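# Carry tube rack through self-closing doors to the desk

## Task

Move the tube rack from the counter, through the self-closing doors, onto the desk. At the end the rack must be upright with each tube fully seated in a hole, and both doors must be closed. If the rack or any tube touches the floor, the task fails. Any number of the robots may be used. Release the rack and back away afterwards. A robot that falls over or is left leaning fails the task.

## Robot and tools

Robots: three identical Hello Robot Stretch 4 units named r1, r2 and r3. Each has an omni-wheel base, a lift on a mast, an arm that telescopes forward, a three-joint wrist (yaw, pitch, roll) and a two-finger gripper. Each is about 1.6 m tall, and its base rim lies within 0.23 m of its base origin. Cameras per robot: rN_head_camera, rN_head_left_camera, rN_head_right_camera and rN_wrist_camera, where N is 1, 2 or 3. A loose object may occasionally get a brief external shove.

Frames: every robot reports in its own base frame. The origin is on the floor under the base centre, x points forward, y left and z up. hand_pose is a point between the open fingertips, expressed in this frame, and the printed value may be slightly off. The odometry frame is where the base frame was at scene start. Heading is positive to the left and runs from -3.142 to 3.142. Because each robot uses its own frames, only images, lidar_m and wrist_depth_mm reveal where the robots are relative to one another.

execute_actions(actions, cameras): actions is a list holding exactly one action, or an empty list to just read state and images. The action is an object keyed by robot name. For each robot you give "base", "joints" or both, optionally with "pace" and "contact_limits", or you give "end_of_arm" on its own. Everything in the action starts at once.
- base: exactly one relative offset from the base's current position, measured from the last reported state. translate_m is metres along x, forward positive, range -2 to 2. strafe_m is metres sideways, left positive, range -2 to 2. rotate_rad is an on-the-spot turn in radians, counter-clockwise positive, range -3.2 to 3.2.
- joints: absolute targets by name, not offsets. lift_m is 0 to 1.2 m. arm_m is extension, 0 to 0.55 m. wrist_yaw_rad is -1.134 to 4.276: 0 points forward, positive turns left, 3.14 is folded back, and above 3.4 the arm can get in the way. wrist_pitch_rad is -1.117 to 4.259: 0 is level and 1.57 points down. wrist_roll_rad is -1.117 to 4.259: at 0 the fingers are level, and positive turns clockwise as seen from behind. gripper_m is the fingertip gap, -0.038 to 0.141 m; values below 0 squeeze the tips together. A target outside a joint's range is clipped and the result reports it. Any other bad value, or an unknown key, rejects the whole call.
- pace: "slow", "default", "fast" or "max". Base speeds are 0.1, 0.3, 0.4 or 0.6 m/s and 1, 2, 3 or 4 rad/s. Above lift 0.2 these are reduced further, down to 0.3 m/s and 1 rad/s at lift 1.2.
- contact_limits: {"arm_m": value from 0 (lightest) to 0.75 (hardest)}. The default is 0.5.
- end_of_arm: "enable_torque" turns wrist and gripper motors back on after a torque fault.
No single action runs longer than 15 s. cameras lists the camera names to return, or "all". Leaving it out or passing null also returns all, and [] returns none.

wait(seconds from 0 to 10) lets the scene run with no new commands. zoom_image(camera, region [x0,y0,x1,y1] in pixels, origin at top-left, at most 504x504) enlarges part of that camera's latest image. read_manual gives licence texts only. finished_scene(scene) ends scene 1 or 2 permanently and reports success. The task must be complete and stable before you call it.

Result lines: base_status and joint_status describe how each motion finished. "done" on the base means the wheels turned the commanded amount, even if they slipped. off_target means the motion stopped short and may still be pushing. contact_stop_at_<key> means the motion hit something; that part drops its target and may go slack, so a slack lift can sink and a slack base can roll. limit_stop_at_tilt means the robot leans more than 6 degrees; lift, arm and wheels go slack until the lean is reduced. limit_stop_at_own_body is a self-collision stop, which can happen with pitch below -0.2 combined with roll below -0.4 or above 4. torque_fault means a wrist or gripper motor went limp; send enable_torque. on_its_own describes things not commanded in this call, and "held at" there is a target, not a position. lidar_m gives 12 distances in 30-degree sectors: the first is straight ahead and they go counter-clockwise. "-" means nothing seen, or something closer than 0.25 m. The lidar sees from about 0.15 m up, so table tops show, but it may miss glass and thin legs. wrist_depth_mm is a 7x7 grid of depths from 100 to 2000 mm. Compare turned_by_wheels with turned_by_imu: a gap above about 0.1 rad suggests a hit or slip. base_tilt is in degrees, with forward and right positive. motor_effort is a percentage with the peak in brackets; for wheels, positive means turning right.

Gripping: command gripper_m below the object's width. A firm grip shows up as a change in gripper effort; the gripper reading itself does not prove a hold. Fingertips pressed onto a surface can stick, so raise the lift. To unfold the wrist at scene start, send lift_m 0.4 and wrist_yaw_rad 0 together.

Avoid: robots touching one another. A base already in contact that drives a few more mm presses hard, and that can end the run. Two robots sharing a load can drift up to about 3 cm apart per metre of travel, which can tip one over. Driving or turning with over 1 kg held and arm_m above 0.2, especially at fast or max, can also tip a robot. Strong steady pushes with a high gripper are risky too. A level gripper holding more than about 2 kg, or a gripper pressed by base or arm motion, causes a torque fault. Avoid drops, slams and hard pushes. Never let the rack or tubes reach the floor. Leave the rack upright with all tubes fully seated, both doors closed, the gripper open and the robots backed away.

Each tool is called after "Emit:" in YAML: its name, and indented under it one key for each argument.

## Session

Emit:
execute_actions:
  actions: []
  cameras: ["r1_head_left_camera", "r2_head_left_camera", "r3_head_left_camera", "r1_head_camera", "r2_head_camera", "r3_head_camera"]

Scene clock: 0.00 s.
r1.base_odometry: x=+0.000 y=+0.000 heading=+0.000 (m, m, rad; r1's odometry frame)
r1.turned_by_wheels: +0.000 (rad since the last result)
r1.turned_by_imu: +0.000 (rad since the last result)
r1.base_tilt: forward=+0.3 right=-0.3 (deg)
r1.lidar_m: 1.27 2.75 2.01 1.77 1.82 1.37 1.24 1.27 1.46 1.33 1.35 1.71
r1.base_status: not commanded
r1.joint_positions: lift_m=+0.197 arm_m=-0.002 wrist_yaw_rad=+3.188 wrist_pitch_rad=+0.000 wrist_roll_rad=-0.002 gripper_m=+0.057
r1.joint_status: not commanded
r1.motor_effort: lift_m=+18 arm_m=+0 wrist_yaw_rad=+2 wrist_pitch_rad=-6 wrist_roll_rad=-1 gripper_m=-3 wheel_0=+0 wheel_1=+1 wheel_2=-1 (%)
r1.hand_pose: x=-0.1238 y=+0.0740 z=+0.3753 quat_wxyz=(-0.023, +0.000, -0.001, +1.000) (m; r1's base frame)
r1.wrist_depth_mm: - - 132 1397 1397 1397 1397 / - - 132 1366 1397 1430 1430 / - 113 134 1397 1397 1430 1464 / 139 137 273 1397 1430 1464 1464 / 213 1366 1366 1397 1430 1499 1499 / 213 1160 991 1118 200 1229 1229 / 212 798 878 - 904 842 891
r2.base_odometry: x=+0.000 y=+0.000 heading=+0.000 (m, m, rad; r2's odometry frame)
r2.turned_by_wheels: +0.000 (rad since the last result)
r2.turned_by_imu: +0.000 (rad since the last result)
r2.base_tilt: forward=+0.0 right=-0.3 (deg)
r2.lidar_m: 1.56 1.17 1.04 1.04 1.23 2.35 2.54 2.36 2.06 2.09 1.78 1.55
r2.base_status: not commanded
r2.joint_positions: lift_m=+0.261 arm_m=+0.003 wrist_yaw_rad=+3.179 wrist_pitch_rad=-0.002 wrist_roll_rad=-0.003 gripper_m=+0.057
r2.joint_status: not commanded
r2.motor_effort: lift_m=+19 arm_m=+0 wrist_yaw_rad=-2 wrist_pitch_rad=-4 wrist_roll_rad=-1 gripper_m=-2 wheel_0=+0 wheel_1=+0 wheel_2=+0 (%)
r2.hand_pose: x=-0.1181 y=+0.0765 z=+0.4401 quat_wxyz=(-0.019, +0.001, -0.001, +1.000) (m; r2's base frame)
r2.wrist_depth_mm: - - 138 - - - - / - - 137 - - - - / - 107 137 - - - - / - 139 151 - - - - / 197 - - - - - - / 202 1499 198 1499 198 1499 1499 / 206 960 1025 - 1098 931 1025
r3.base_odometry: x=+0.000 y=+0.000 heading=+0.000 (m, m, rad; r3's odometry frame)
r3.turned_by_wheels: +0.000 (rad since the last result)
r3.turned_by_imu: +0.000 (rad since the last result)
r3.base_tilt: forward=-0.7 right=+0.0 (deg)
r3.lidar_m: 1.25 2.16 1.40 1.25 1.31 1.61 1.18 1.25 1.58 1.83 1.94 2.39
r3.base_status: not commanded
r3.joint_positions: lift_m=+0.137 arm_m=-0.002 wrist_yaw_rad=+3.101 wrist_pitch_rad=+0.015 wrist_roll_rad=+0.002 gripper_m=+0.057
r3.joint_status: not commanded
r3.motor_effort: lift_m=+20 arm_m=+0 wrist_yaw_rad=+2 wrist_pitch_rad=-6 wrist_roll_rad=-1 gripper_m=-4 wheel_0=+0 wheel_1=+0 wheel_2=+0 (%)
r3.hand_pose: x=-0.1157 y=+0.0990 z=+0.3106 quat_wxyz=(+0.020, -0.008, +0.001, +1.000) (m; r3's base frame)
r3.wrist_depth_mm: - 141 1397 - - 1983 1430 / - 121 175 - - 1983 1397 / - 123 170 - - 1921 1430 / 116 142 243 - - 1921 1430 / 1708 - - - - 1863 1397 / 1078 1182 198 1205 194 1182 1182 / 768 788 798 112 798 759 831
pictures: r1_head_camera, r1_head_left_camera, r2_head_camera, r2_head_left_camera, r3_head_camera, r3_head_left_camera
Images, in order (width x height): r1_head_camera 420x560, r1_head_left_camera 420x672, r2_head_camera 420x560, r2_head_left_camera 420x672, r3_head_camera 420x560, r3_head_left_camera 420x672.

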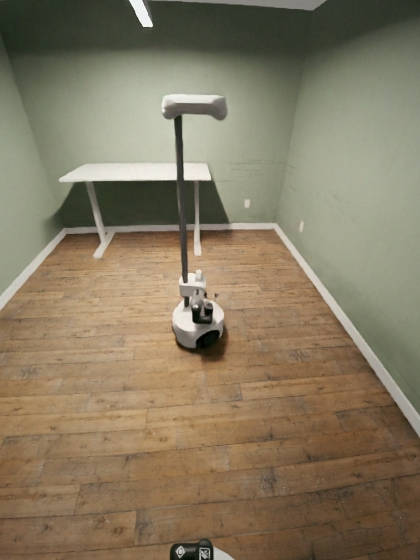

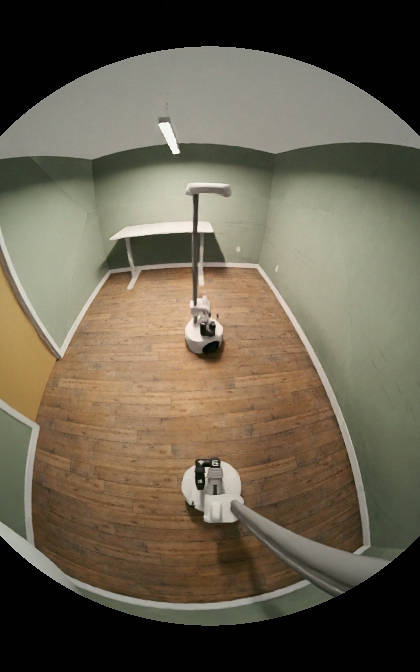

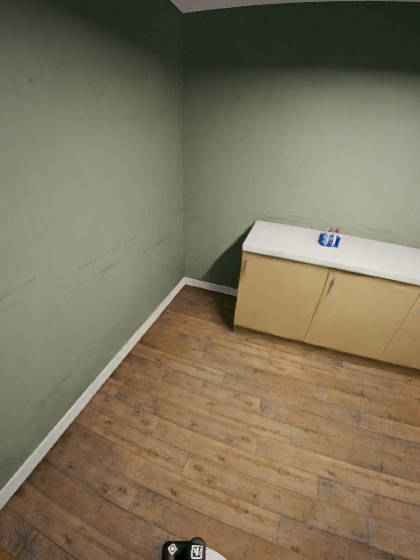

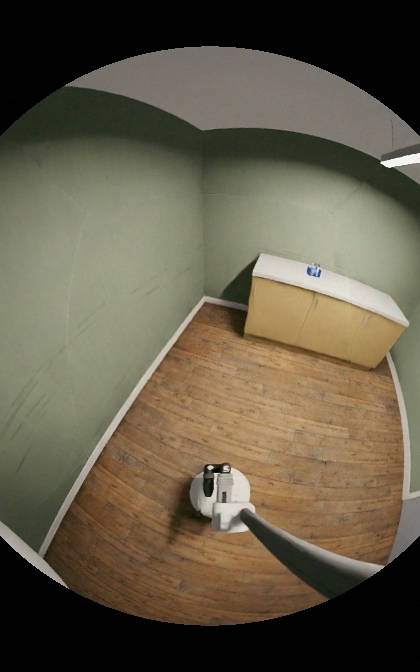

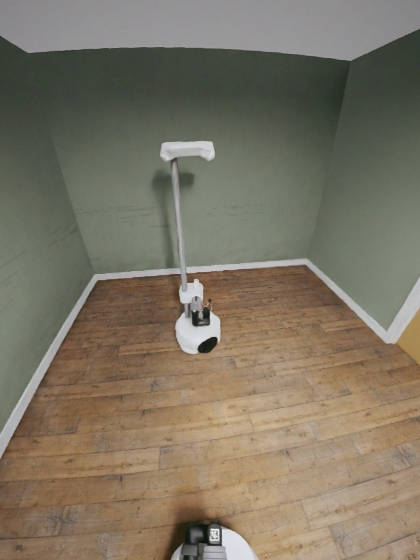

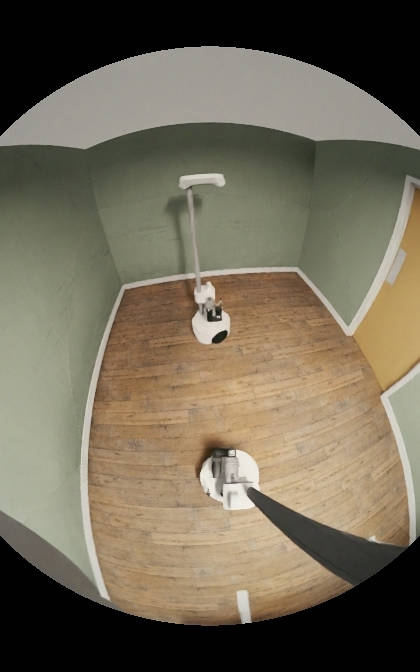

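Emit:
execute_actions:
  actions:
    - {"r1": {"base": {"rotate_rad": 1.685}, "pace": "fast"}, "r2": {"base": {"rotate_rad": -0.36}, "joints": {"lift_m": 0.85, "wrist_yaw_rad": 0, "gripper_m": 0.141, "wrist_pitch_rad": 0.08}, "pace": "fast"}, "r3": {"base": {"rotate_rad": -1.48}, "pace": "fast"}}
  cameras: ["r1_head_camera", "r2_head_camera", "r2_wrist_camera", "r3_head_camera"]

Scene clock: 13.37 s.
r1.base_odometry: x=+0.000 y=+0.000 heading=+1.685 (m, m, rad; r1's odometry frame)
r1.turned_by_wheels: +1.685 (rad since the last result)
r1.turned_by_imu: +1.692 (rad since the last result)
r1.base_tilt: forward=+0.4 right=-0.3 (deg)
r1.lidar_m: 1.77 1.82 1.31 1.23 1.29 1.41 1.34 1.39 1.87 1.28 2.56 1.93
r1.base_status: done
r1.joint_positions: lift_m=+0.197 arm_m=-0.002 wrist_yaw_rad=+3.188 wrist_pitch_rad=+0.000 wrist_roll_rad=-0.002 gripper_m=+0.057
r1.joint_status: not commanded
r1.motor_effort: lift_m=+18(18) arm_m=+0(0) wrist_yaw_rad=+1(1) wrist_pitch_rad=-7(5) wrist_roll_rad=+0(1) gripper_m=-4(4) wheel_0=-1(11) wheel_1=+0(8) wheel_2=+0(10) (%)
r1.hand_pose: x=-0.1238 y=+0.0740 z=+0.3753 quat_wxyz=(-0.023, +0.000, -0.001, +1.000) (m; r1's base frame)
r1.wrist_depth_mm: - - 131 1430 1430 1430 1397 / - - 132 1464 1464 1464 1397 / - 113 134 1464 1464 1430 1430 / 139 136 274 1537 1499 1464 1464 / 213 1537 1537 1464 1499 1464 1464 / 214 1160 1008 1138 200 1255 1205 / 213 809 866 - 904 842 878
r2.base_odometry: x=+0.000 y=+0.000 heading=-0.360 (m, m, rad; r2's odometry frame)
r2.turned_by_wheels: -0.360 (rad since the last result)
r2.turned_by_imu: -0.357 (rad since the last result)
r2.base_tilt: forward=+0.0 right=-0.2 (deg)
r2.lidar_m: 1.55 1.57 1.09 1.04 1.09 1.44 2.53 2.61 2.19 2.05 2.13 1.66
r2.base_status: done
r2.joint_positions: lift_m=+0.850 arm_m=+0.003 wrist_yaw_rad=+0.000 wrist_pitch_rad=+0.082 wrist_roll_rad=-0.003 gripper_m=+0.141
r2.joint_status: all done
r2.motor_effort: lift_m=+21(23) arm_m=-1(0) wrist_yaw_rad=-2(6) wrist_pitch_rad=-6(4) wrist_roll_rad=+0(1) gripper_m=+1(0) wheel_0=-1(6) wheel_1=-2(8) wheel_2=-2(6) (%)
r2.hand_pose: x=+0.4611 y=-0.0873 z=+1.0043 quat_wxyz=(+0.999, -0.001, +0.041, +0.000) (m; r2's base frame)
r2.wrist_depth_mm: 1618 1921 1921 1863 1863 1863 1863 / 1576 1921 1921 1921 1983 - 1983 / 1576 1863 1863 1921 1921 1863 1921 / 1618 1983 1863 1576 1576 1661 1576 / 1576 - 1397 1397 1430 1397 1430 / 1576 - 1397 1397 1397 1430 1430 / 1618 1863 1430 - 1430 1464 1464
r3.base_odometry: x=+0.000 y=+0.000 heading=-1.480 (m, m, rad; r3's odometry frame)
r3.turned_by_wheels: -1.480 (rad since the last result)
r3.turned_by_imu: -1.488 (rad since the last result)
r3.base_tilt: forward=-0.7 right=+0.0 (deg)
r3.lidar_m: 1.83 1.99 2.47 1.26 1.93 1.35 1.26 1.32 1.79 1.20 1.23 1.69
r3.base_status: done
r3.joint_positions: lift_m=+0.137 arm_m=-0.002 wrist_yaw_rad=+3.101 wrist_pitch_rad=+0.015 wrist_roll_rad=+0.002 gripper_m=+0.057
r3.joint_status: not commanded
r3.motor_effort: lift_m=+20(20) arm_m=+0(0) wrist_yaw_rad=+1(0) wrist_pitch_rad=-5(7) wrist_roll_rad=-1(2) gripper_m=-1(6) wheel_0=-1(6) wheel_1=-1(9) wheel_2=-1(8) (%)
r3.hand_pose: x=-0.1157 y=+0.0990 z=+0.3106 quat_wxyz=(+0.020, -0.008, +0.001, +1.000) (m; r3's base frame)
r3.wrist_depth_mm: - 141 1366 1430 1397 1397 1499 / - 121 175 1397 1464 1430 1464 / - 122 169 1397 1430 1430 1464 / 116 141 244 1430 1430 1464 1499 / 1308 1336 1366 1397 1430 1464 1464 / 1078 1205 198 1229 194 1205 1160 / 768 788 798 112 798 750 820
pictures: r1_head_camera, r2_head_camera, r2_wrist_camera, r3_head_camera
Images, in order (width x height): r1_head_camera 420x560, r2_head_camera 420x560, r2_wrist_camera 616x392, r3_head_camera 420x560.

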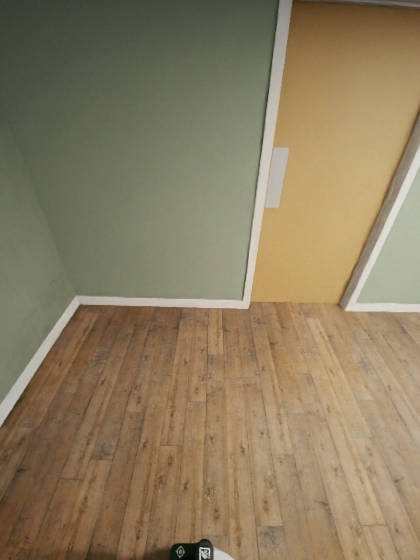

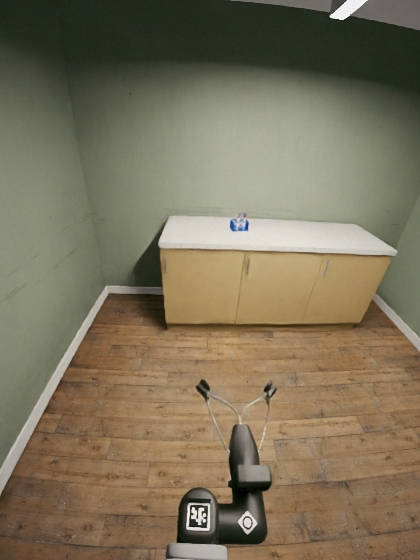

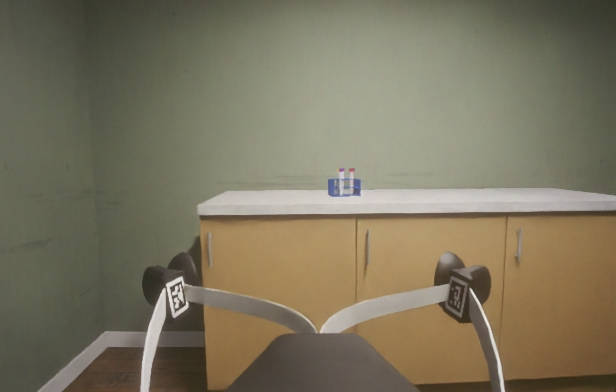

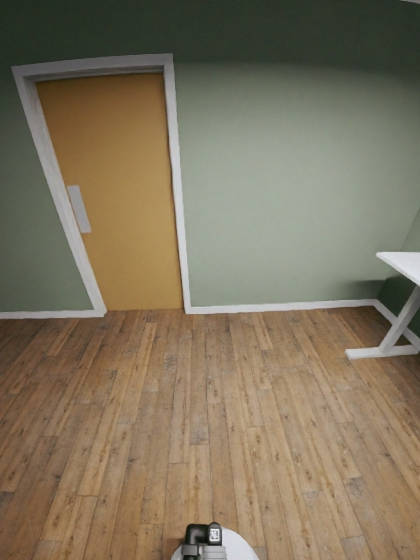

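Emit:
execute_actions:
  actions:
    - {"r1": {"base": {"translate_m": 1.45}, "pace": "max"}, "r2": {"base": {"translate_m": 0.95}, "pace": "max"}, "r3": {"base": {"strafe_m": 0.85}, "pace": "fast"}}
  cameras: ["r2_head_camera", "r2_wrist_camera"]

Emit:
zoom_image:
  camera: "r2_head_camera"
  region: [200, 240, 320, 320]

Scene clock: 24.97 s.
r1.base_odometry: x=-0.165 y=+1.441 heading=+1.685 (m, m, rad; r1's odometry frame)
r1.turned_by_wheels: +0.000 (rad since the last result)
r1.turned_by_imu: -0.009 (rad since the last result)
r1.base_tilt: forward=+0.3 right=-0.4 (deg)
r1.lidar_m: 0.33 0.34 0.48 1.25 1.32 1.78 2.80 1.36 2.79 1.49 0.62 0.34
r1.base_status: done
r1.joint_positions: lift_m=+0.197 arm_m=-0.002 wrist_yaw_rad=+3.188 wrist_pitch_rad=+0.000 wrist_roll_rad=-0.002 gripper_m=+0.057
r1.joint_status: not commanded
r1.motor_effort: lift_m=+18(18) arm_m=+0(0) wrist_yaw_rad=+1(0) wrist_pitch_rad=-7(6) wrist_roll_rad=+0(1) gripper_m=-3(3) wheel_0=+2(9) wheel_1=+2(11) wheel_2=+3(13) (%)
r1.hand_pose: x=-0.1238 y=+0.0740 z=+0.3753 quat_wxyz=(-0.023, +0.000, -0.001, +1.000) (m; r1's base frame)
r1.wrist_depth_mm: - - 131 - - - 1756 / - - 132 - - - 1808 / - 113 134 - - - 1808 / 139 136 274 - - - 1808 / 214 1464 1499 - - - 1756 / 213 1160 1008 1160 200 1255 1229 / 213 798 878 - 904 842 878
r2.base_odometry: x=+0.889 y=-0.335 heading=-0.360 (m, m, rad; r2's odometry frame)
r2.turned_by_wheels: +0.000 (rad since the last result)
r2.turned_by_imu: +0.001 (rad since the last result)
r2.base_tilt: forward=+0.0 right=-0.2 (deg)
r2.lidar_m: 0.60 0.60 1.15 1.08 1.13 1.50 3.54 3.06 2.14 2.03 0.94 0.66
r2.base_status: done
r2.joint_positions: lift_m=+0.850 arm_m=+0.003 wrist_yaw_rad=+0.000 wrist_pitch_rad=+0.082 wrist_roll_rad=-0.003 gripper_m=+0.141
r2.joint_status: not commanded
r2.motor_effort: lift_m=+21(21) arm_m=+0(1) wrist_yaw_rad=-1(3) wrist_pitch_rad=-5(4) wrist_roll_rad=+0(1) gripper_m=+2(1) wheel_0=+2(6) wheel_1=+1(7) wheel_2=+0(10) (%)
r2.hand_pose: x=+0.4610 y=-0.0874 z=+1.0044 quat_wxyz=(+0.999, -0.001, +0.041, +0.000) (m; r2's base frame)
r2.wrist_depth_mm: 960 991 991 991 976 991 1025 / 976 991 1008 1008 1008 1025 1025 / 1025 1008 1008 1008 1042 1025 1042 / 1042 991 1008 1060 1042 1025 1060 / 1042 647 640 647 640 634 640 / 404 402 404 410 407 413 415 / 421 424 430 - 433 442 445
r3.base_odometry: x=+0.847 y=+0.077 heading=-1.480 (m, m, rad; r3's odometry frame)
r3.turned_by_wheels: +0.000 (rad since the last result)
r3.turned_by_imu: +0.004 (rad since the last result)
r3.base_tilt: forward=-0.7 right=+0.0 (deg)
r3.lidar_m: 1.83 1.37 1.97 1.88 1.96 1.40 1.31 1.37 1.79 2.03 2.14 1.92
r3.base_status: done
r3.joint_positions: lift_m=+0.137 arm_m=-0.002 wrist_yaw_rad=+3.101 wrist_pitch_rad=+0.015 wrist_roll_rad=+0.002 gripper_m=+0.057
r3.joint_status: not commanded
r3.motor_effort: lift_m=+20(20) arm_m=+0(0) wrist_yaw_rad=+2(2) wrist_pitch_rad=-5(5) wrist_roll_rad=-3(2) gripper_m=-2(0) wheel_0=+1(11) wheel_1=+0(8) wheel_2=-1(0) (%)
r3.hand_pose: x=-0.1157 y=+0.0990 z=+0.3106 quat_wxyz=(+0.020, -0.008, +0.001, +1.000) (m; r3's base frame)
r3.wrist_depth_mm: - 141 1397 1464 1430 1464 1499 / - 121 175 1430 1464 1464 1499 / - 122 170 1464 1499 1464 1499 / 116 142 243 1464 1430 1464 1464 / 1366 1366 1397 1499 1464 1464 1537 / 1060 1205 199 1182 194 1182 1182 / 768 788 809 112 798 741 831
pictures: r2_head_camera, r2_wrist_camera
Images, in order (width x height): r2_head_camera 420x560, r2_wrist_camera 616x392.

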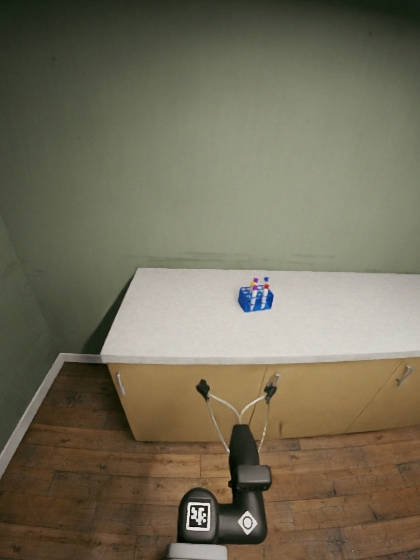

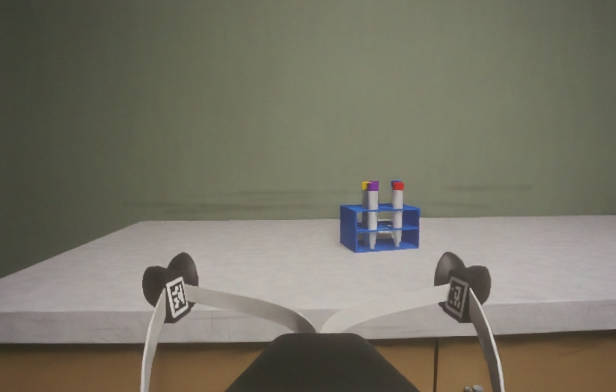

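Region (200, 240, 320, 320) of r2_head_camera's 420x560 image, scaled by 4.200, with more detail than that image has.

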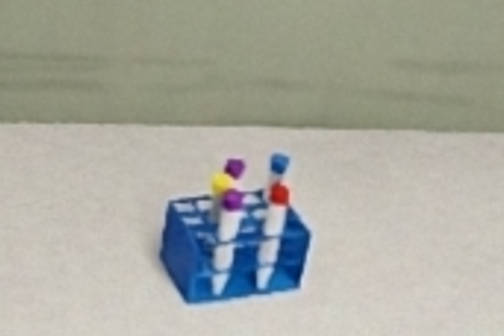

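Emit:
execute_actions:
  actions:
    - {"r1": {"base": {"strafe_m": -0.6}, "pace": "max"}, "r2": {"base": {"rotate_rad": 0.21}, "pace": "fast"}, "r3": {"base": {"translate_m": 0.5}, "pace": "fast"}}
  cameras: ["r1_head_camera", "r3_head_camera"]

Scene clock: 39.20 s.
r1.base_odometry: x=+0.431 y=+1.509 heading=+1.685 (m, m, rad; r1's odometry frame)
r1.turned_by_wheels: +0.000 (rad since the last result)
r1.turned_by_imu: -0.004 (rad since the last result)
r1.base_tilt: forward=+0.3 right=-0.4 (deg)
r1.lidar_m: 0.43 0.43 0.49 1.30 1.95 2.62 0.72 0.85 2.17 1.56 0.63 0.46
r1.base_status: done
r1.joint_positions: lift_m=+0.197 arm_m=-0.002 wrist_yaw_rad=+3.188 wrist_pitch_rad=+0.000 wrist_roll_rad=-0.002 gripper_m=+0.057
r1.joint_status: not commanded
r1.motor_effort: lift_m=+18(18) arm_m=+0(0) wrist_yaw_rad=+1(1) wrist_pitch_rad=-6(7) wrist_roll_rad=+0(1) gripper_m=-3(1) wheel_0=-2(9) wheel_1=+2(10) wheel_2=+0(3) (%)
r1.hand_pose: x=-0.1238 y=+0.0740 z=+0.3753 quat_wxyz=(-0.023, +0.000, -0.001, +1.000) (m; r1's base frame)
r1.wrist_depth_mm: - - 131 - - - - / - - 132 - - - - / - 113 134 - - - - / 139 136 273 1078 - - - / 213 - 1576 976 - - - / 214 1138 878 878 200 1255 1229 / 212 798 866 - 904 842 878
r2.base_odometry: x=+0.889 y=-0.335 heading=-0.150 (m, m, rad; r2's odometry frame)
r2.turned_by_wheels: +0.210 (rad since the last result)
r2.turned_by_imu: +0.210 (rad since the last result)
r2.base_tilt: forward=+0.0 right=-0.2 (deg)
r2.lidar_m: 0.61 0.66 1.09 1.10 1.20 1.90 3.50 2.51 2.05 1.54 0.74 0.61
r2.base_status: done
r2.joint_positions: lift_m=+0.850 arm_m=+0.003 wrist_yaw_rad=+0.000 wrist_pitch_rad=+0.082 wrist_roll_rad=-0.003 gripper_m=+0.141
r2.joint_status: not commanded
r2.motor_effort: lift_m=+21(21) arm_m=-1(1) wrist_yaw_rad=-2(2) wrist_pitch_rad=-4(5) wrist_roll_rad=-1(1) gripper_m=+1(4) wheel_0=-2(5) wheel_1=+0(6) wheel_2=+0(6) (%)
r2.hand_pose: x=+0.4610 y=-0.0874 z=+1.0044 quat_wxyz=(+0.999, -0.001, +0.041, +0.000) (m; r2's base frame)
r2.wrist_depth_mm: 1138 1118 1042 1008 960 917 878 / 1182 1118 1060 1025 960 917 878 / 1160 1138 1078 1008 960 960 891 / 1205 1182 1118 1042 1008 960 904 / 1255 1160 640 647 640 591 627 / 1229 439 410 402 377 362 397 / 1255 469 449 - 399 382 355
r3.base_odometry: x=+0.892 y=-0.421 heading=-1.480 (m, m, rad; r3's odometry frame)
r3.turned_by_wheels: +0.000 (rad since the last result)
r3.turned_by_imu: +0.001 (rad since the last result)
r3.base_tilt: forward=-0.7 right=+0.0 (deg)
r3.lidar_m: 0.70 0.85 1.80 1.91 1.96 1.92 1.80 1.86 2.12 2.03 1.97 1.45
r3.base_status: done
r3.joint_positions: lift_m=+0.137 arm_m=-0.002 wrist_yaw_rad=+3.101 wrist_pitch_rad=+0.015 wrist_roll_rad=+0.002 gripper_m=+0.057
r3.joint_status: not commanded
r3.motor_effort: lift_m=+20(20) arm_m=+0(0) wrist_yaw_rad=+2(0) wrist_pitch_rad=-5(6) wrist_roll_rad=+0(3) gripper_m=-5(3) wheel_0=-1(5) wheel_1=-1(4) wheel_2=+0(10) (%)
r3.hand_pose: x=-0.1157 y=+0.0990 z=+0.3106 quat_wxyz=(+0.020, -0.008, +0.001, +1.000) (m; r3's base frame)
r3.wrist_depth_mm: - 141 1863 1921 1983 - - / - 121 175 1983 1983 - - / - 123 170 1983 1983 - - / 116 141 244 1921 1983 - - / 1708 1808 1921 1921 1921 - - / 1060 1205 198 1182 194 1205 1182 / 759 788 809 112 809 750 809
pictures: r1_head_camera, r3_head_camera
Images, in order (width x height): r1_head_camera 420x560, r3_head_camera 420x560.

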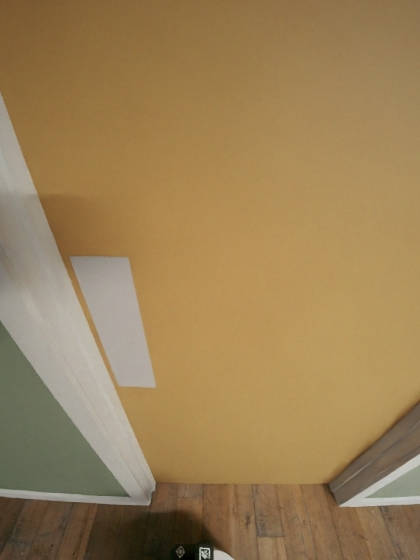

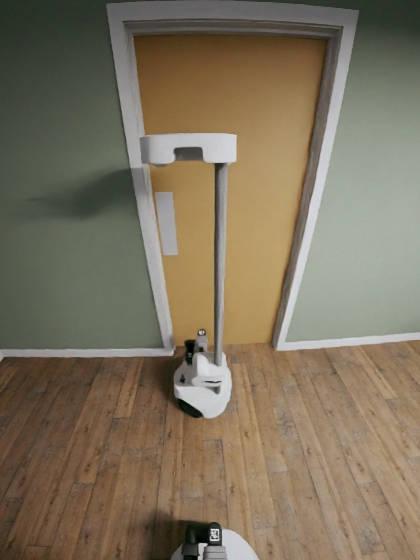

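Emit:
execute_actions:
  actions:
    - {"r1": {"base": {"strafe_m": -0.045}, "pace": "fast"}, "r2": {"base": {"strafe_m": -0.3}, "joints": {"lift_m": 0.81, "arm_m": 0.2}, "pace": "fast"}, "r3": {"base": {"rotate_rad": 0.05}}}
  cameras: ["r2_wrist_camera"]

Emit:
execute_actions:
  actions:
    - {"r1": {"base": {"translate_m": 0.17}, "pace": "fast"}}
  cameras: []

Scene clock: 47.83 s.
r1.base_odometry: x=+0.476 y=+1.514 heading=+1.686 (m, m, rad; r1's odometry frame)
r1.turned_by_wheels: +0.000 (rad since the last result)
r1.turned_by_imu: -0.002 (rad since the last result)
r1.base_tilt: forward=+0.3 right=-0.3 (deg)
r1.lidar_m: 0.41 0.45 0.47 1.32 1.98 2.68 0.73 2.86 2.13 1.57 0.63 0.47
r1.base_status: done
r1.joint_positions: lift_m=+0.197 arm_m=-0.002 wrist_yaw_rad=+3.188 wrist_pitch_rad=+0.000 wrist_roll_rad=-0.002 gripper_m=+0.057
r1.joint_status: not commanded
r1.motor_effort: lift_m=+18(18) arm_m=+0(0) wrist_yaw_rad=+1(0) wrist_pitch_rad=-6(6) wrist_roll_rad=-2(1) gripper_m=-2(2) wheel_0=-1(9) wheel_1=+2(12) wheel_2=+0(3) (%)
r1.hand_pose: x=-0.1238 y=+0.0740 z=+0.3753 quat_wxyz=(-0.023, +0.000, -0.001, +1.000) (m; r1's base frame)
r1.wrist_depth_mm: - - 131 - - - - / - - 132 - - - - / - 113 134 - - - - / 138 136 273 946 - - - / 214 - 1808 960 - - - / 213 1160 878 866 200 1229 1229 / 212 788 878 - 891 842 891
r2.base_odometry: x=+0.844 y=-0.632 heading=-0.150 (m, m, rad; r2's odometry frame)
r2.turned_by_wheels: +0.000 (rad since the last result)
r2.turned_by_imu: +0.001 (rad since the last result)
r2.base_tilt: forward=+0.0 right=-0.3 (deg)
r2.lidar_m: 0.56 0.62 1.37 1.38 1.55 2.39 3.54 2.16 1.76 1.73 0.72 0.57
r2.base_status: done
r2.joint_positions: lift_m=+0.810 arm_m=+0.199 wrist_yaw_rad=+0.000 wrist_pitch_rad=+0.082 wrist_roll_rad=-0.003 gripper_m=+0.141
r2.joint_status: all done
r2.motor_effort: lift_m=+17(21) arm_m=+6(6) wrist_yaw_rad=-1(2) wrist_pitch_rad=-5(4) wrist_roll_rad=+0(1) gripper_m=+0(1) wheel_0=+0(7) wheel_1=+1(10) wheel_2=+0(1) (%)
r2.hand_pose: x=+0.6575 y=-0.0874 z=+0.9647 quat_wxyz=(+0.999, -0.001, +0.041, +0.000) (m; r2's base frame)
r2.wrist_depth_mm: 866 842 809 759 723 691 676 / 917 854 820 768 750 715 683 / 904 866 831 788 750 699 699 / 917 878 842 445 750 723 699 / 496 492 492 404 442 477 477 / 303 283 267 304 265 262 298 / 220 220 220 - 232 208 221
r3.base_odometry: x=+0.892 y=-0.421 heading=-1.431 (m, m, rad; r3's odometry frame)
r3.turned_by_wheels: +0.050 (rad since the last result)
r3.turned_by_imu: +0.050 (rad since the last result)
r3.base_tilt: forward=-0.7 right=+0.0 (deg)
r3.lidar_m: 0.72 1.34 1.86 1.90 1.99 1.88 1.80 1.88 2.10 2.04 1.87 1.42
r3.base_status: done
r3.joint_positions: lift_m=+0.137 arm_m=-0.002 wrist_yaw_rad=+3.101 wrist_pitch_rad=+0.015 wrist_roll_rad=+0.002 gripper_m=+0.057
r3.joint_status: not commanded
r3.motor_effort: lift_m=+20(20) arm_m=+0(0) wrist_yaw_rad=+2(1) wrist_pitch_rad=-5(6) wrist_roll_rad=-3(5) gripper_m=-6(5) wheel_0=-2(4) wheel_1=-1(6) wheel_2=-1(4) (%)
r3.hand_pose: x=-0.1157 y=+0.0990 z=+0.3106 quat_wxyz=(+0.020, -0.008, +0.001, +1.000) (m; r3's base frame)
r3.wrist_depth_mm: - 141 1921 1921 1921 1983 1983 / - 121 175 1921 1921 1983 1921 / - 122 170 1983 1921 1983 1983 / 116 141 244 1983 1921 1983 1921 / 1708 1983 1921 1983 1921 1983 1983 / 1078 1182 198 1205 194 1182 1182 / 768 788 809 113 809 732 820
pictures: r2_wrist_camera
Images, in order (width x height): r2_wrist_camera 616x392.

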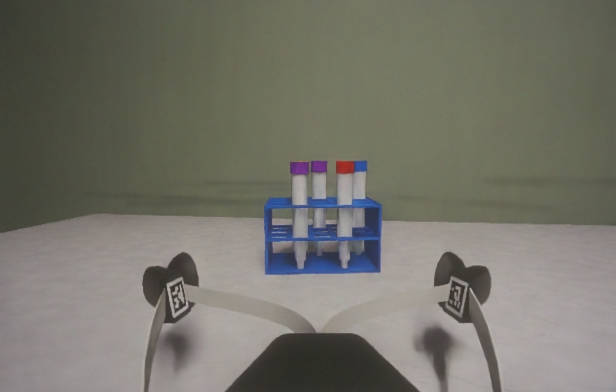

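Scene clock: 49.43 s.
r1.base_odometry: x=+0.456 y=+1.683 heading=+1.686 (m, m, rad; r1's odometry frame)
r1.turned_by_wheels: +0.000 (rad since the last result)
r1.turned_by_imu: -0.001 (rad since the last result)
r1.base_tilt: forward=+0.3 right=-0.4 (deg)
r1.lidar_m: 0.25 0.27 0.36 0.72 1.98 2.69 0.91 3.04 2.13 0.85 0.39 0.28
r1.base_status: done
r1.joint_positions: lift_m=+0.197 arm_m=-0.002 wrist_yaw_rad=+3.188 wrist_pitch_rad=+0.000 wrist_roll_rad=-0.002 gripper_m=+0.057
r1.joint_status: not commanded
r1.motor_effort: lift_m=+18(18) arm_m=+1(0) wrist_yaw_rad=+1(1) wrist_pitch_rad=-6(6) wrist_roll_rad=+0(0) gripper_m=-5(1) wheel_0=+1(10) wheel_1=+0(7) wheel_2=+2(15) (%)
r1.hand_pose: x=-0.1238 y=+0.0740 z=+0.3753 quat_wxyz=(-0.023, +0.000, -0.001, +1.000) (m; r1's base frame)
r1.wrist_depth_mm: - - 131 - - - - / - - 132 - - - - / - 113 134 - - - - / 138 137 273 1255 - - - / 213 1983 1863 1098 - - - / 213 1160 991 1025 200 1255 1205 / 212 788 878 - 917 831 878
r2.base_odometry: x=+0.844 y=-0.632 heading=-0.150 (m, m, rad; r2's odometry frame)
r2.turned_by_wheels: +0.000 (rad since the last result)
r2.turned_by_imu: +0.000 (rad since the last result)
r2.base_tilt: forward=+0.0 right=-0.2 (deg)
r2.lidar_m: 0.57 0.62 1.40 1.38 1.53 2.41 3.55 2.16 1.75 1.72 0.71 0.57
r2.base_status: not commanded
r2.joint_positions: lift_m=+0.810 arm_m=+0.199 wrist_yaw_rad=+0.000 wrist_pitch_rad=+0.082 wrist_roll_rad=-0.003 gripper_m=+0.141
r2.joint_status: not commanded
r2.motor_effort: lift_m=+18(18) arm_m=+6(5) wrist_yaw_rad=-2(1) wrist_pitch_rad=-5(5) wrist_roll_rad=+0(1) gripper_m=-1(0) wheel_0=+0(0) wheel_1=+1(1) wheel_2=+1(0) (%)
r2.hand_pose: x=+0.6575 y=-0.0874 z=+0.9647 quat_wxyz=(+0.999, -0.001, +0.041, +0.000) (m; r2's base frame)
r2.wrist_depth_mm: 891 820 788 750 732 699 683 / 891 854 809 778 732 707 683 / 917 878 831 788 750 732 691 / 946 866 831 445 750 723 707 / 492 488 488 402 442 477 469 / 304 283 267 304 264 262 300 / 219 220 221 - 232 208 222
r3.base_odometry: x=+0.892 y=-0.421 heading=-1.431 (m, m, rad; r3's odometry frame)
r3.turned_by_wheels: +0.000 (rad since the last result)
r3.turned_by_imu: +0.000 (rad since the last result)
r3.base_tilt: forward=-0.7 right=+0.0 (deg)
r3.lidar_m: 0.89 1.36 1.84 1.89 2.00 1.91 1.82 1.88 2.12 2.01 1.84 1.41
r3.base_status: not commanded
r3.joint_positions: lift_m=+0.137 arm_m=-0.002 wrist_yaw_rad=+3.101 wrist_pitch_rad=+0.015 wrist_roll_rad=+0.002 gripper_m=+0.057
r3.joint_status: not commanded
r3.motor_effort: lift_m=+20(20) arm_m=+0(1) wrist_yaw_rad=+2(0) wrist_pitch_rad=-5(6) wrist_roll_rad=-4(1) gripper_m=-4(5) wheel_0=-2(2) wheel_1=-2(2) wheel_2=-1(1) (%)
r3.hand_pose: x=-0.1157 y=+0.0990 z=+0.3106 quat_wxyz=(+0.020, -0.008, +0.001, +1.000) (m; r3's base frame)
r3.wrist_depth_mm: - 141 1808 1921 1921 1863 1983 / - 121 175 1921 1863 1863 1863 / - 122 170 1921 1921 1921 1983 / 116 141 243 1863 1983 1921 1921 / 1708 1921 1983 1921 1921 1921 1863 / 1060 1205 198 1182 194 1205 1160 / 759 798 798 112 809 750 820
pictures: none
No camera images: the call's "cameras" was empty. Leave "cameras" out to get every camera's image.

Emit:
execute_actions:
  actions:
    - {"r1": {"base": {"translate_m": 0.3}, "pace": "slow"}, "r2": {"base": {"strafe_m": -0.007}, "joints": {"lift_m": 0.801, "arm_m": 0.33}}}
  cameras: ["r2_wrist_camera"]

Scene clock: 59.13 s.
r1.base_odometry: x=+0.422 y=+1.981 heading=+1.686 (m, m, rad; r1's odometry frame)
r1.turned_by_wheels: +0.000 (rad since the last result)
r1.turned_by_imu: -0.004 (rad since the last result)
r1.base_tilt: forward=+0.3 right=-0.4 (deg)
r1.lidar_m: 0.25 0.25 0.95 0.30 0.32 2.69 1.20 3.32 2.12 0.34 0.25 -
r1.base_status: done
r1.joint_positions: lift_m=+0.197 arm_m=-0.002 wrist_yaw_rad=+3.188 wrist_pitch_rad=+0.000 wrist_roll_rad=-0.002 gripper_m=+0.057
r1.joint_status: not commanded
r1.motor_effort: lift_m=+17(17) arm_m=+0(0) wrist_yaw_rad=+1(2) wrist_pitch_rad=-5(7) wrist_roll_rad=+1(2) gripper_m=-3(5) wheel_0=+8(17) wheel_1=+8(12) wheel_2=-13(17) (%)
r1.hand_pose: x=-0.1238 y=+0.0740 z=+0.3754 quat_wxyz=(-0.023, +0.000, -0.001, +1.000) (m; r1's base frame)
r1.wrist_depth_mm: - - 131 - - - - / - - 132 - - - - / - 113 134 - - - - / 138 136 274 - - - - / 213 - 1863 1366 - - - / 213 1160 1008 1118 200 1255 1255 / 213 798 878 - 891 831 878
r2.base_odometry: x=+0.843 y=-0.638 heading=-0.150 (m, m, rad; r2's odometry frame)
r2.turned_by_wheels: +0.000 (rad since the last result)
r2.turned_by_imu: +0.002 (rad since the last result)
r2.base_tilt: forward=+0.0 right=-0.2 (deg)
r2.lidar_m: 0.57 0.63 1.38 1.38 1.49 2.42 3.56 2.14 1.75 1.72 0.72 0.57
r2.base_status: done
r2.joint_positions: lift_m=+0.801 arm_m=+0.329 wrist_yaw_rad=+0.000 wrist_pitch_rad=+0.082 wrist_roll_rad=-0.003 gripper_m=+0.141
r2.joint_status: all done
r2.motor_effort: lift_m=+16(21) arm_m=+6(7) wrist_yaw_rad=-1(1) wrist_pitch_rad=-4(4) wrist_roll_rad=+0(1) gripper_m=-2(3) wheel_0=-1(9) wheel_1=+1(4) wheel_2=+0(0) (%)
r2.hand_pose: x=+0.7874 y=-0.0874 z=+0.9558 quat_wxyz=(+0.999, -0.001, +0.041, +0.000) (m; r2's base frame)
r2.wrist_depth_mm: 732 699 661 634 609 574 564 / 750 707 683 640 609 585 569 / 750 715 699 654 627 597 580 / 788 732 699 306 621 609 585 / 459 452 402 322 322 439 436 / 279 262 244 271 244 241 277 / 204 203 206 - 215 191 211
r3.base_odometry: x=+0.892 y=-0.421 heading=-1.431 (m, m, rad; r3's odometry frame)
r3.turned_by_wheels: +0.000 (rad since the last result)
r3.turned_by_imu: +0.001 (rad since the last result)
r3.base_tilt: forward=-0.7 right=+0.0 (deg)
r3.lidar_m: 1.18 1.34 1.88 1.90 1.98 1.90 1.80 1.93 2.09 2.01 1.86 1.45
r3.base_status: not commanded
r3.joint_positions: lift_m=+0.137 arm_m=-0.002 wrist_yaw_rad=+3.101 wrist_pitch_rad=+0.015 wrist_roll_rad=+0.002 gripper_m=+0.057
r3.joint_status: not commanded
r3.motor_effort: lift_m=+20(20) arm_m=+0(0) wrist_yaw_rad=+2(2) wrist_pitch_rad=-5(5) wrist_roll_rad=-1(0) gripper_m=-4(5) wheel_0=-2(2) wheel_1=-1(2) wheel_2=+0(0) (%)
r3.hand_pose: x=-0.1157 y=+0.0990 z=+0.3106 quat_wxyz=(+0.020, -0.008, +0.001, +1.000) (m; r3's base frame)
r3.wrist_depth_mm: - 141 1863 1983 1921 1921 1921 / - 121 175 1921 1921 1863 1921 / - 122 170 1983 1921 1921 1983 / 116 141 245 1863 1921 1921 1983 / 1708 1863 1863 1921 1921 1921 1983 / 1098 1205 198 1205 194 1160 1205 / 768 798 798 112 809 741 831
pictures: r2_wrist_camera
Images, in order (width x height): r2_wrist_camera 616x392.

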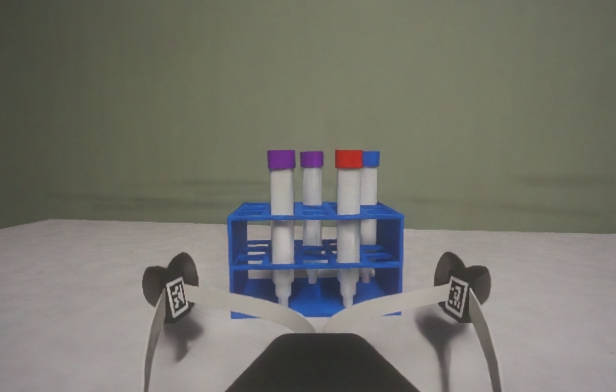

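Emit:
execute_actions:
  actions:
    - {"r1": {"base": {"translate_m": 0.2}, "pace": "slow"}, "r2": {"joints": {"arm_m": 0.41}, "pace": "slow", "contact_limits": {"arm_m": 0.2}}, "r3": {"base": {"translate_m": 0.35}}}
  cameras: []

Emit:
execute_actions:
  actions:
    - {"r1": {"base": {"translate_m": 1.0}}, "r2": {"joints": {"gripper_m": 0.07}, "pace": "slow"}}
  cameras: ["r2_wrist_camera", "r1_head_camera", "r3_head_camera"]

Scene clock: 67.80 s.
r1.base_odometry: x=+0.399 y=+2.179 heading=+1.686 (m, m, rad; r1's odometry frame)
r1.turned_by_wheels: +0.000 (rad since the last result)
r1.turned_by_imu: -0.005 (rad since the last result)
r1.base_tilt: forward=+0.3 right=-0.3 (deg)
r1.lidar_m: 0.25 0.35 0.95 0.77 0.36 3.59 1.03 3.52 0.51 0.25 0.26 -
r1.base_status: done
r1.joint_positions: lift_m=+0.197 arm_m=-0.002 wrist_yaw_rad=+3.188 wrist_pitch_rad=+0.000 wrist_roll_rad=-0.002 gripper_m=+0.057
r1.joint_status: not commanded
r1.motor_effort: lift_m=+17(17) arm_m=+0(1) wrist_yaw_rad=-1(1) wrist_pitch_rad=-7(8) wrist_roll_rad=+1(1) gripper_m=-2(2) wheel_0=+8(7) wheel_1=+2(10) wheel_2=-14(21) (%)
r1.hand_pose: x=-0.1238 y=+0.0740 z=+0.3754 quat_wxyz=(-0.023, +0.000, -0.001, +1.000) (m; r1's base frame)
r1.wrist_depth_mm: - - 131 - - - 375 / - - 132 - - - 359 / - 113 134 - - - 359 / 139 137 273 1397 - - 359 / 213 - 1808 1255 - - 355 / 213 1160 1008 1138 200 1255 342 / 213 798 878 - 904 842 343
r2.base_odometry: x=+0.843 y=-0.638 heading=-0.150 (m, m, rad; r2's odometry frame)
r2.turned_by_wheels: +0.000 (rad since the last result)
r2.turned_by_imu: +0.002 (rad since the last result)
r2.base_tilt: forward=+0.0 right=-0.2 (deg)
r2.lidar_m: 0.56 0.62 1.40 1.38 1.54 2.40 3.55 2.15 1.75 1.71 0.71 0.54
r2.base_status: not commanded
r2.joint_positions: lift_m=+0.801 arm_m=+0.409 wrist_yaw_rad=+0.000 wrist_pitch_rad=+0.082 wrist_roll_rad=-0.003 gripper_m=+0.141
r2.joint_status: all done
r2.motor_effort: lift_m=+16(16) arm_m=+6(6) wrist_yaw_rad=-1(1) wrist_pitch_rad=-4(5) wrist_roll_rad=-1(1) gripper_m=-1(2) wheel_0=+0(0) wheel_1=+0(1) wheel_2=+0(0) (%)
r2.contact_limits: arm_m 0.2
r2.hand_pose: x=+0.8674 y=-0.0874 z=+0.9558 quat_wxyz=(+0.999, -0.001, +0.041, +0.000) (m; r2's base frame)
r2.wrist_depth_mm: 647 615 585 559 530 512 500 / 654 627 591 574 535 517 500 / 661 634 609 574 549 521 508 / 683 647 621 246 250 535 512 / 452 455 220 204 207 442 436 / 279 262 218 204 204 242 274 / 203 204 200 - 208 191 211
r3.base_odometry: x=+0.941 y=-0.768 heading=-1.431 (m, m, rad; r3's odometry frame)
r3.turned_by_wheels: +0.000 (rad since the last result)
r3.turned_by_imu: +0.001 (rad since the last result)
r3.base_tilt: forward=-0.7 right=-0.1 (deg)
r3.lidar_m: 1.02 0.98 1.38 1.90 1.98 2.26 2.18 2.28 2.14 2.04 1.36 1.12
r3.base_status: done
r3.joint_positions: lift_m=+0.137 arm_m=-0.002 wrist_yaw_rad=+3.101 wrist_pitch_rad=+0.015 wrist_roll_rad=+0.002 gripper_m=+0.057
r3.joint_status: not commanded
r3.motor_effort: lift_m=+21(20) arm_m=+0(0) wrist_yaw_rad=+2(1) wrist_pitch_rad=-7(5) wrist_roll_rad=-2(2) gripper_m=-2(3) wheel_0=+1(5) wheel_1=+1(7) wheel_2=+0(9) (%)
r3.hand_pose: x=-0.1157 y=+0.0990 z=+0.3106 quat_wxyz=(+0.020, -0.008, +0.001, +1.000) (m; r3's base frame)
r3.wrist_depth_mm: - 141 - - - - - / - 121 176 - - - - / - 122 170 - - - - / 116 141 244 - - - - / 1708 - - - - - - / 1060 1205 198 1229 193 1229 1182 / 768 798 809 112 809 741 820
pictures: none
No camera images: the call's "cameras" was empty. Leave "cameras" out to get every camera's image.

Scene clock: 72.60 s.
r1.base_odometry: x=+0.284 y=+3.172 heading=+1.686 (m, m, rad; r1's odometry frame)
r1.turned_by_wheels: +0.000 (rad since the last result)
r1.turned_by_imu: -0.009 (rad since the last result)
r1.base_tilt: forward=+0.3 right=-0.4 (deg)
r1.lidar_m: 1.10 1.11 0.98 0.92 0.97 1.22 0.46 0.73 1.20 1.12 1.17 1.17
r1.base_status: done
r1.joint_positions: lift_m=+0.197 arm_m=-0.002 wrist_yaw_rad=+3.188 wrist_pitch_rad=+0.000 wrist_roll_rad=-0.002 gripper_m=+0.057
r1.joint_status: not commanded
r1.motor_effort: lift_m=+17(17) arm_m=+0(0) wrist_yaw_rad=+1(2) wrist_pitch_rad=-6(6) wrist_roll_rad=+1(0) gripper_m=-1(3) wheel_0=+2(12) wheel_1=+4(5) wheel_2=+0(19) (%)
r1.hand_pose: x=-0.1238 y=+0.0740 z=+0.3754 quat_wxyz=(-0.023, +0.000, -0.001, +1.000) (m; r1's base frame)
r1.wrist_depth_mm: - - 131 - 1308 1229 1229 / - - 132 - 1308 1255 1255 / - 113 134 - 1336 1281 1255 / 139 137 273 - 1281 1281 1255 / 213 1336 715 1618 1308 1308 1229 / 213 1160 647 591 200 1229 1118 / 212 788 809 - 917 831 891
r2.base_odometry: x=+0.843 y=-0.638 heading=-0.150 (m, m, rad; r2's odometry frame)
r2.turned_by_wheels: +0.000 (rad since the last result)
r2.turned_by_imu: +0.001 (rad since the last result)
r2.base_tilt: forward=+0.0 right=-0.2 (deg)
r2.lidar_m: 0.54 0.62 1.41 1.38 1.53 2.41 3.55 2.14 1.71 1.73 0.70 0.58
r2.base_status: not commanded
r2.joint_positions: lift_m=+0.801 arm_m=+0.409 wrist_yaw_rad=+0.000 wrist_pitch_rad=+0.083 wrist_roll_rad=-0.003 gripper_m=+0.070
r2.joint_status: all done
r2.motor_effort: lift_m=+16(16) arm_m=+5(6) wrist_yaw_rad=-2(2) wrist_pitch_rad=-8(8) wrist_roll_rad=-1(1) gripper_m=-19(20) wheel_0=+0(0) wheel_1=+0(1) wheel_2=+0(0) (%)
r2.hand_pose: x=+0.8674 y=-0.0874 z=+0.9555 quat_wxyz=(+0.999, -0.001, +0.042, +0.000) (m; r2's base frame)
r2.wrist_depth_mm: 654 609 580 559 535 512 492 / 654 621 597 569 539 525 500 / 668 634 609 574 554 525 508 / 683 647 615 236 236 530 517 / 449 452 201 200 186 436 436 / 277 185 188 214 186 180 273 / 202 196 191 - 185 200 204
r3.base_odometry: x=+0.941 y=-0.768 heading=-1.431 (m, m, rad; r3's odometry frame)
r3.turned_by_wheels: +0.000 (rad since the last result)
r3.turned_by_imu: +0.000 (rad since the last result)
r3.base_tilt: forward=-0.7 right=+0.0 (deg)
r3.lidar_m: 1.12 1.00 1.39 1.90 1.99 2.28 2.18 2.29 2.13 2.03 1.32 1.12
r3.base_status: not commanded
r3.joint_positions: lift_m=+0.137 arm_m=-0.002 wrist_yaw_rad=+3.101 wrist_pitch_rad=+0.015 wrist_roll_rad=+0.002 gripper_m=+0.057
r3.joint_status: not commanded
r3.motor_effort: lift_m=+20(20) arm_m=+0(0) wrist_yaw_rad=+1(1) wrist_pitch_rad=-6(5) wrist_roll_rad=-2(3) gripper_m=-3(4) wheel_0=+1(1) wheel_1=+1(2) wheel_2=+0(0) (%)
r3.hand_pose: x=-0.1157 y=+0.0990 z=+0.3106 quat_wxyz=(+0.020, -0.008, +0.001, +1.000) (m; r3's base frame)
r3.wrist_depth_mm: - 141 - - - - - / - 121 176 - - - - / - 122 169 - - - - / 116 141 244 - - - - / 1708 - - - - - - / 1060 1205 198 1205 194 1182 1182 / 768 798 798 112 820 750 820
pictures: r1_head_camera, r2_wrist_camera, r3_head_camera
Images, in order (width x height): r1_head_camera 420x560, r2_wrist_camera 616x392, r3_head_camera 420x560.

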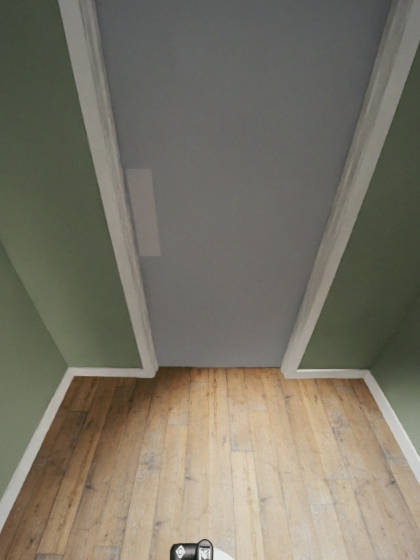

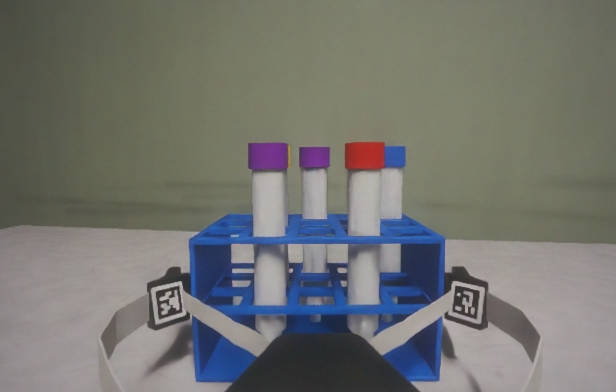

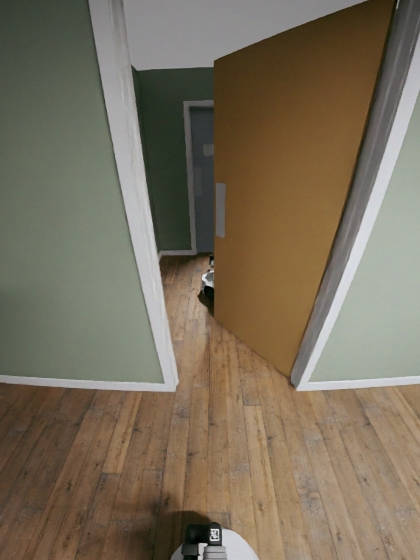

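Emit:
execute_actions:
  actions:
    - {"r1": {"base": {"translate_m": 0.84}, "pace": "max"}, "r2": {"joints": {"lift_m": 0.85}}, "r3": {"base": {"rotate_rad": -0.06}}}
  cameras: []

Emit:
execute_actions:
  actions:
    - {"r1": {"base": {"translate_m": 0.3}, "pace": "slow"}, "r2": {"joints": {"arm_m": 0.005}, "base": {"translate_m": -0.4}}, "r3": {"base": {"translate_m": 0.77}, "pace": "fast"}}
  cameras: ["r3_head_left_camera", "r2_head_right_camera"]

Scene clock: 82.30 s.
r1.base_odometry: x=+0.187 y=+4.007 heading=+1.686 (m, m, rad; r1's odometry frame)
r1.turned_by_wheels: +0.000 (rad since the last result)
r1.turned_by_imu: -0.008 (rad since the last result)
r1.base_tilt: forward=+0.3 right=-0.3 (deg)
r1.lidar_m: 0.27 0.29 0.41 0.78 0.99 1.33 1.99 1.65 1.18 1.06 0.43 0.30
r1.base_status: done
r1.joint_positions: lift_m=+0.197 arm_m=-0.002 wrist_yaw_rad=+3.188 wrist_pitch_rad=+0.000 wrist_roll_rad=-0.002 gripper_m=+0.057
r1.joint_status: not commanded
r1.motor_effort: lift_m=+17(18) arm_m=+0(0) wrist_yaw_rad=+1(0) wrist_pitch_rad=-6(6) wrist_roll_rad=+1(2) gripper_m=-3(2) wheel_0=+1(7) wheel_1=+1(12) wheel_2=+1(19) (%)
r1.hand_pose: x=-0.1238 y=+0.0740 z=+0.3754 quat_wxyz=(-0.023, +0.000, -0.001, +1.000) (m; r1's base frame)
r1.wrist_depth_mm: - - 131 - - 1983 1281 / - - 132 - - 1983 1308 / - 113 134 - - - 1308 / 138 137 273 - - 1921 1308 / 214 - - - - 1808 1281 / 214 1160 1008 1138 200 1255 1138 / 212 798 878 - 904 842 891
r2.base_odometry: x=+0.843 y=-0.638 heading=-0.150 (m, m, rad; r2's odometry frame)
r2.turned_by_wheels: +0.000 (rad since the last result)
r2.turned_by_imu: +0.002 (rad since the last result)
r2.base_tilt: forward=+0.0 right=-0.2 (deg)
r2.lidar_m: 0.56 0.63 1.38 1.38 1.53 2.38 3.54 2.16 1.74 1.72 0.71 0.56
r2.base_status: not commanded
r2.joint_positions: lift_m=+0.850 arm_m=+0.409 wrist_yaw_rad=+0.000 wrist_pitch_rad=+0.083 wrist_roll_rad=-0.003 gripper_m=+0.070
r2.joint_status: all done
r2.motor_effort: lift_m=+22(27) arm_m=+6(6) wrist_yaw_rad=+0(1) wrist_pitch_rad=-8(9) wrist_roll_rad=-1(1) gripper_m=-19(18) wheel_0=+0(0) wheel_1=+1(1) wheel_2=+0(0) (%)
r2.hand_pose: x=+0.8674 y=-0.0874 z=+1.0039 quat_wxyz=(+0.999, -0.001, +0.042, +0.000) (m; r2's base frame)
r2.wrist_depth_mm: 647 609 591 564 535 512 500 / 661 615 591 569 539 512 508 / 661 640 597 564 549 525 508 / 683 640 615 237 236 535 521 / 668 654 200 200 186 544 525 / 394 185 187 213 186 181 387 / 285 279 198 - 186 282 281
r3.base_odometry: x=+0.941 y=-0.768 heading=-1.490 (m, m, rad; r3's odometry frame)
r3.turned_by_wheels: -0.060 (rad since the last result)
r3.turned_by_imu: -0.059 (rad since the last result)
r3.base_tilt: forward=-0.7 right=+0.0 (deg)
r3.lidar_m: 1.00 0.97 1.31 1.88 1.95 2.31 2.14 2.22 2.16 2.05 1.42 1.11
r3.base_status: done
r3.joint_positions: lift_m=+0.137 arm_m=-0.002 wrist_yaw_rad=+3.101 wrist_pitch_rad=+0.015 wrist_roll_rad=+0.002 gripper_m=+0.057
r3.joint_status: not commanded
r3.motor_effort: lift_m=+20(21) arm_m=+0(0) wrist_yaw_rad=+2(1) wrist_pitch_rad=-6(6) wrist_roll_rad=-4(3) gripper_m=-3(3) wheel_0=+1(5) wheel_1=+1(4) wheel_2=-1(4) (%)
r3.hand_pose: x=-0.1157 y=+0.0990 z=+0.3106 quat_wxyz=(+0.020, -0.008, +0.001, +1.000) (m; r3's base frame)
r3.wrist_depth_mm: - 141 - - - - - / - 121 175 - - - - / - 122 169 - - - - / 116 141 244 - - - - / 1708 - - - - - - / 1078 1205 198 1205 194 1205 1182 / 768 809 809 112 809 750 809
pictures: none
No camera images: the call's "cameras" was empty. Leave "cameras" out to get every camera's image.

Scene clock: 86.60 s.
r1.base_odometry: x=+0.152 y=+4.304 heading=+1.686 (m, m, rad; r1's odometry frame)
r1.turned_by_wheels: +0.000 (rad since the last result)
r1.turned_by_imu: +0.004 (rad since the last result)
r1.base_tilt: forward=+0.3 right=-0.4 (deg)
r1.lidar_m: 0.25 0.25 2.11 0.37 1.00 1.36 2.27 1.63 1.15 0.33 0.25 -
r1.base_status: done
r1.joint_positions: lift_m=+0.197 arm_m=-0.002 wrist_yaw_rad=+3.188 wrist_pitch_rad=+0.000 wrist_roll_rad=-0.002 gripper_m=+0.057
r1.joint_status: not commanded
r1.motor_effort: lift_m=+17(17) arm_m=+0(0) wrist_yaw_rad=+1(2) wrist_pitch_rad=-5(6) wrist_roll_rad=-1(0) gripper_m=-3(3) wheel_0=+8(27) wheel_1=+7(20) wheel_2=-16(16) (%)
r1.hand_pose: x=-0.1238 y=+0.0740 z=+0.3754 quat_wxyz=(-0.023, +0.000, -0.001, +1.000) (m; r1's base frame)
r1.wrist_depth_mm: - - 131 - - 1983 1336 / - - 132 - - - 1336 / - 113 134 - - 1983 1366 / 139 137 273 - - 1983 1308 / 213 1983 - - - 1808 1308 / 213 1138 1008 1138 200 1229 1160 / 212 798 866 - 917 842 891
r2.base_odometry: x=+0.448 y=-0.579 heading=-0.150 (m, m, rad; r2's odometry frame)
r2.turned_by_wheels: +0.000 (rad since the last result)
r2.turned_by_imu: +0.001 (rad since the last result)
r2.base_tilt: forward=+0.0 right=-0.3 (deg)
r2.lidar_m: 0.41 1.06 1.46 1.46 1.62 2.53 3.15 1.83 1.66 1.66 1.22 0.48
r2.base_status: done
r2.joint_positions: lift_m=+0.850 arm_m=+0.006 wrist_yaw_rad=+0.000 wrist_pitch_rad=+0.084 wrist_roll_rad=-0.003 gripper_m=+0.070
r2.joint_status: all done
r2.motor_effort: lift_m=+22(22) arm_m=-6(7) wrist_yaw_rad=-1(2) wrist_pitch_rad=-8(9) wrist_roll_rad=-2(0) gripper_m=-16(18) wheel_0=-2(7) wheel_1=-1(5) wheel_2=-2(7) (%)
r2.hand_pose: x=+0.4643 y=-0.0875 z=+1.0039 quat_wxyz=(+0.999, -0.001, +0.042, +0.000) (m; r2's base frame)
r2.wrist_depth_mm: 1499 1464 1366 1336 1281 1182 1182 / 1576 1499 1397 1366 1281 1229 1160 / 1537 1499 1464 1397 1308 1255 1205 / 1499 1537 1430 237 236 1229 1182 / 1618 854 200 200 186 707 699 / 1618 185 188 213 187 180 691 / 1576 891 198 - 186 732 699
r3.base_odometry: x=+1.003 y=-1.535 heading=-1.491 (m, m, rad; r3's odometry frame)
r3.turned_by_wheels: +0.000 (rad since the last result)
r3.turned_by_imu: +0.002 (rad since the last result)
r3.base_tilt: forward=-0.8 right=+0.0 (deg)
r3.lidar_m: 0.25 0.25 0.36 0.64 2.00 2.63 2.96 3.04 2.11 0.91 0.40 0.27
r3.base_status: done
r3.joint_positions: lift_m=+0.137 arm_m=-0.002 wrist_yaw_rad=+3.101 wrist_pitch_rad=+0.015 wrist_roll_rad=+0.002 gripper_m=+0.057
r3.joint_status: not commanded
r3.motor_effort: lift_m=+20(20) arm_m=+0(1) wrist_yaw_rad=+2(2) wrist_pitch_rad=-5(6) wrist_roll_rad=-3(1) gripper_m=-2(3) wheel_0=-1(6) wheel_1=-1(2) wheel_2=-1(12) (%)
r3.hand_pose: x=-0.1157 y=+0.0990 z=+0.3106 quat_wxyz=(+0.020, -0.008, +0.001, +1.000) (m; r3's base frame)
r3.wrist_depth_mm: - 141 - - - - - / - 121 176 - - - - / - 122 170 - - - - / 116 141 243 - - - - / 1661 - - - - - - / 1078 1205 198 1205 193 1205 1160 / 768 798 798 112 809 759 820
pictures: r2_head_right_camera, r3_head_left_camera
Images, in order (width x height): r2_head_right_camera 420x672, r3_head_left_camera 420x672.

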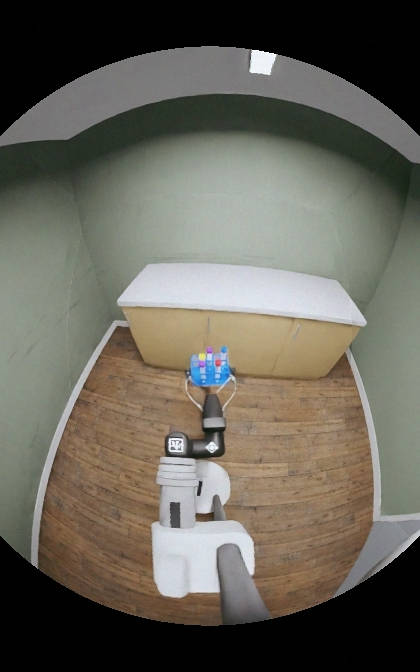

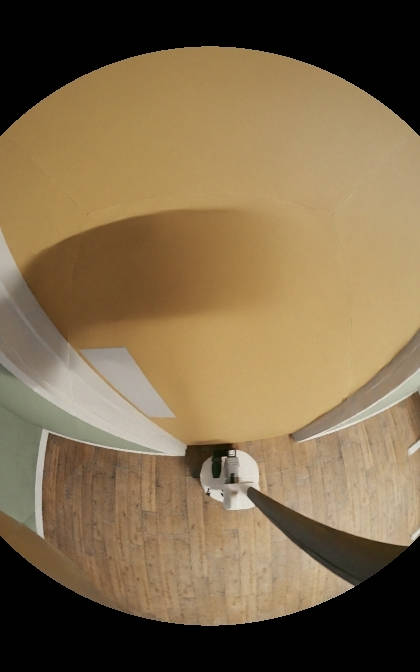

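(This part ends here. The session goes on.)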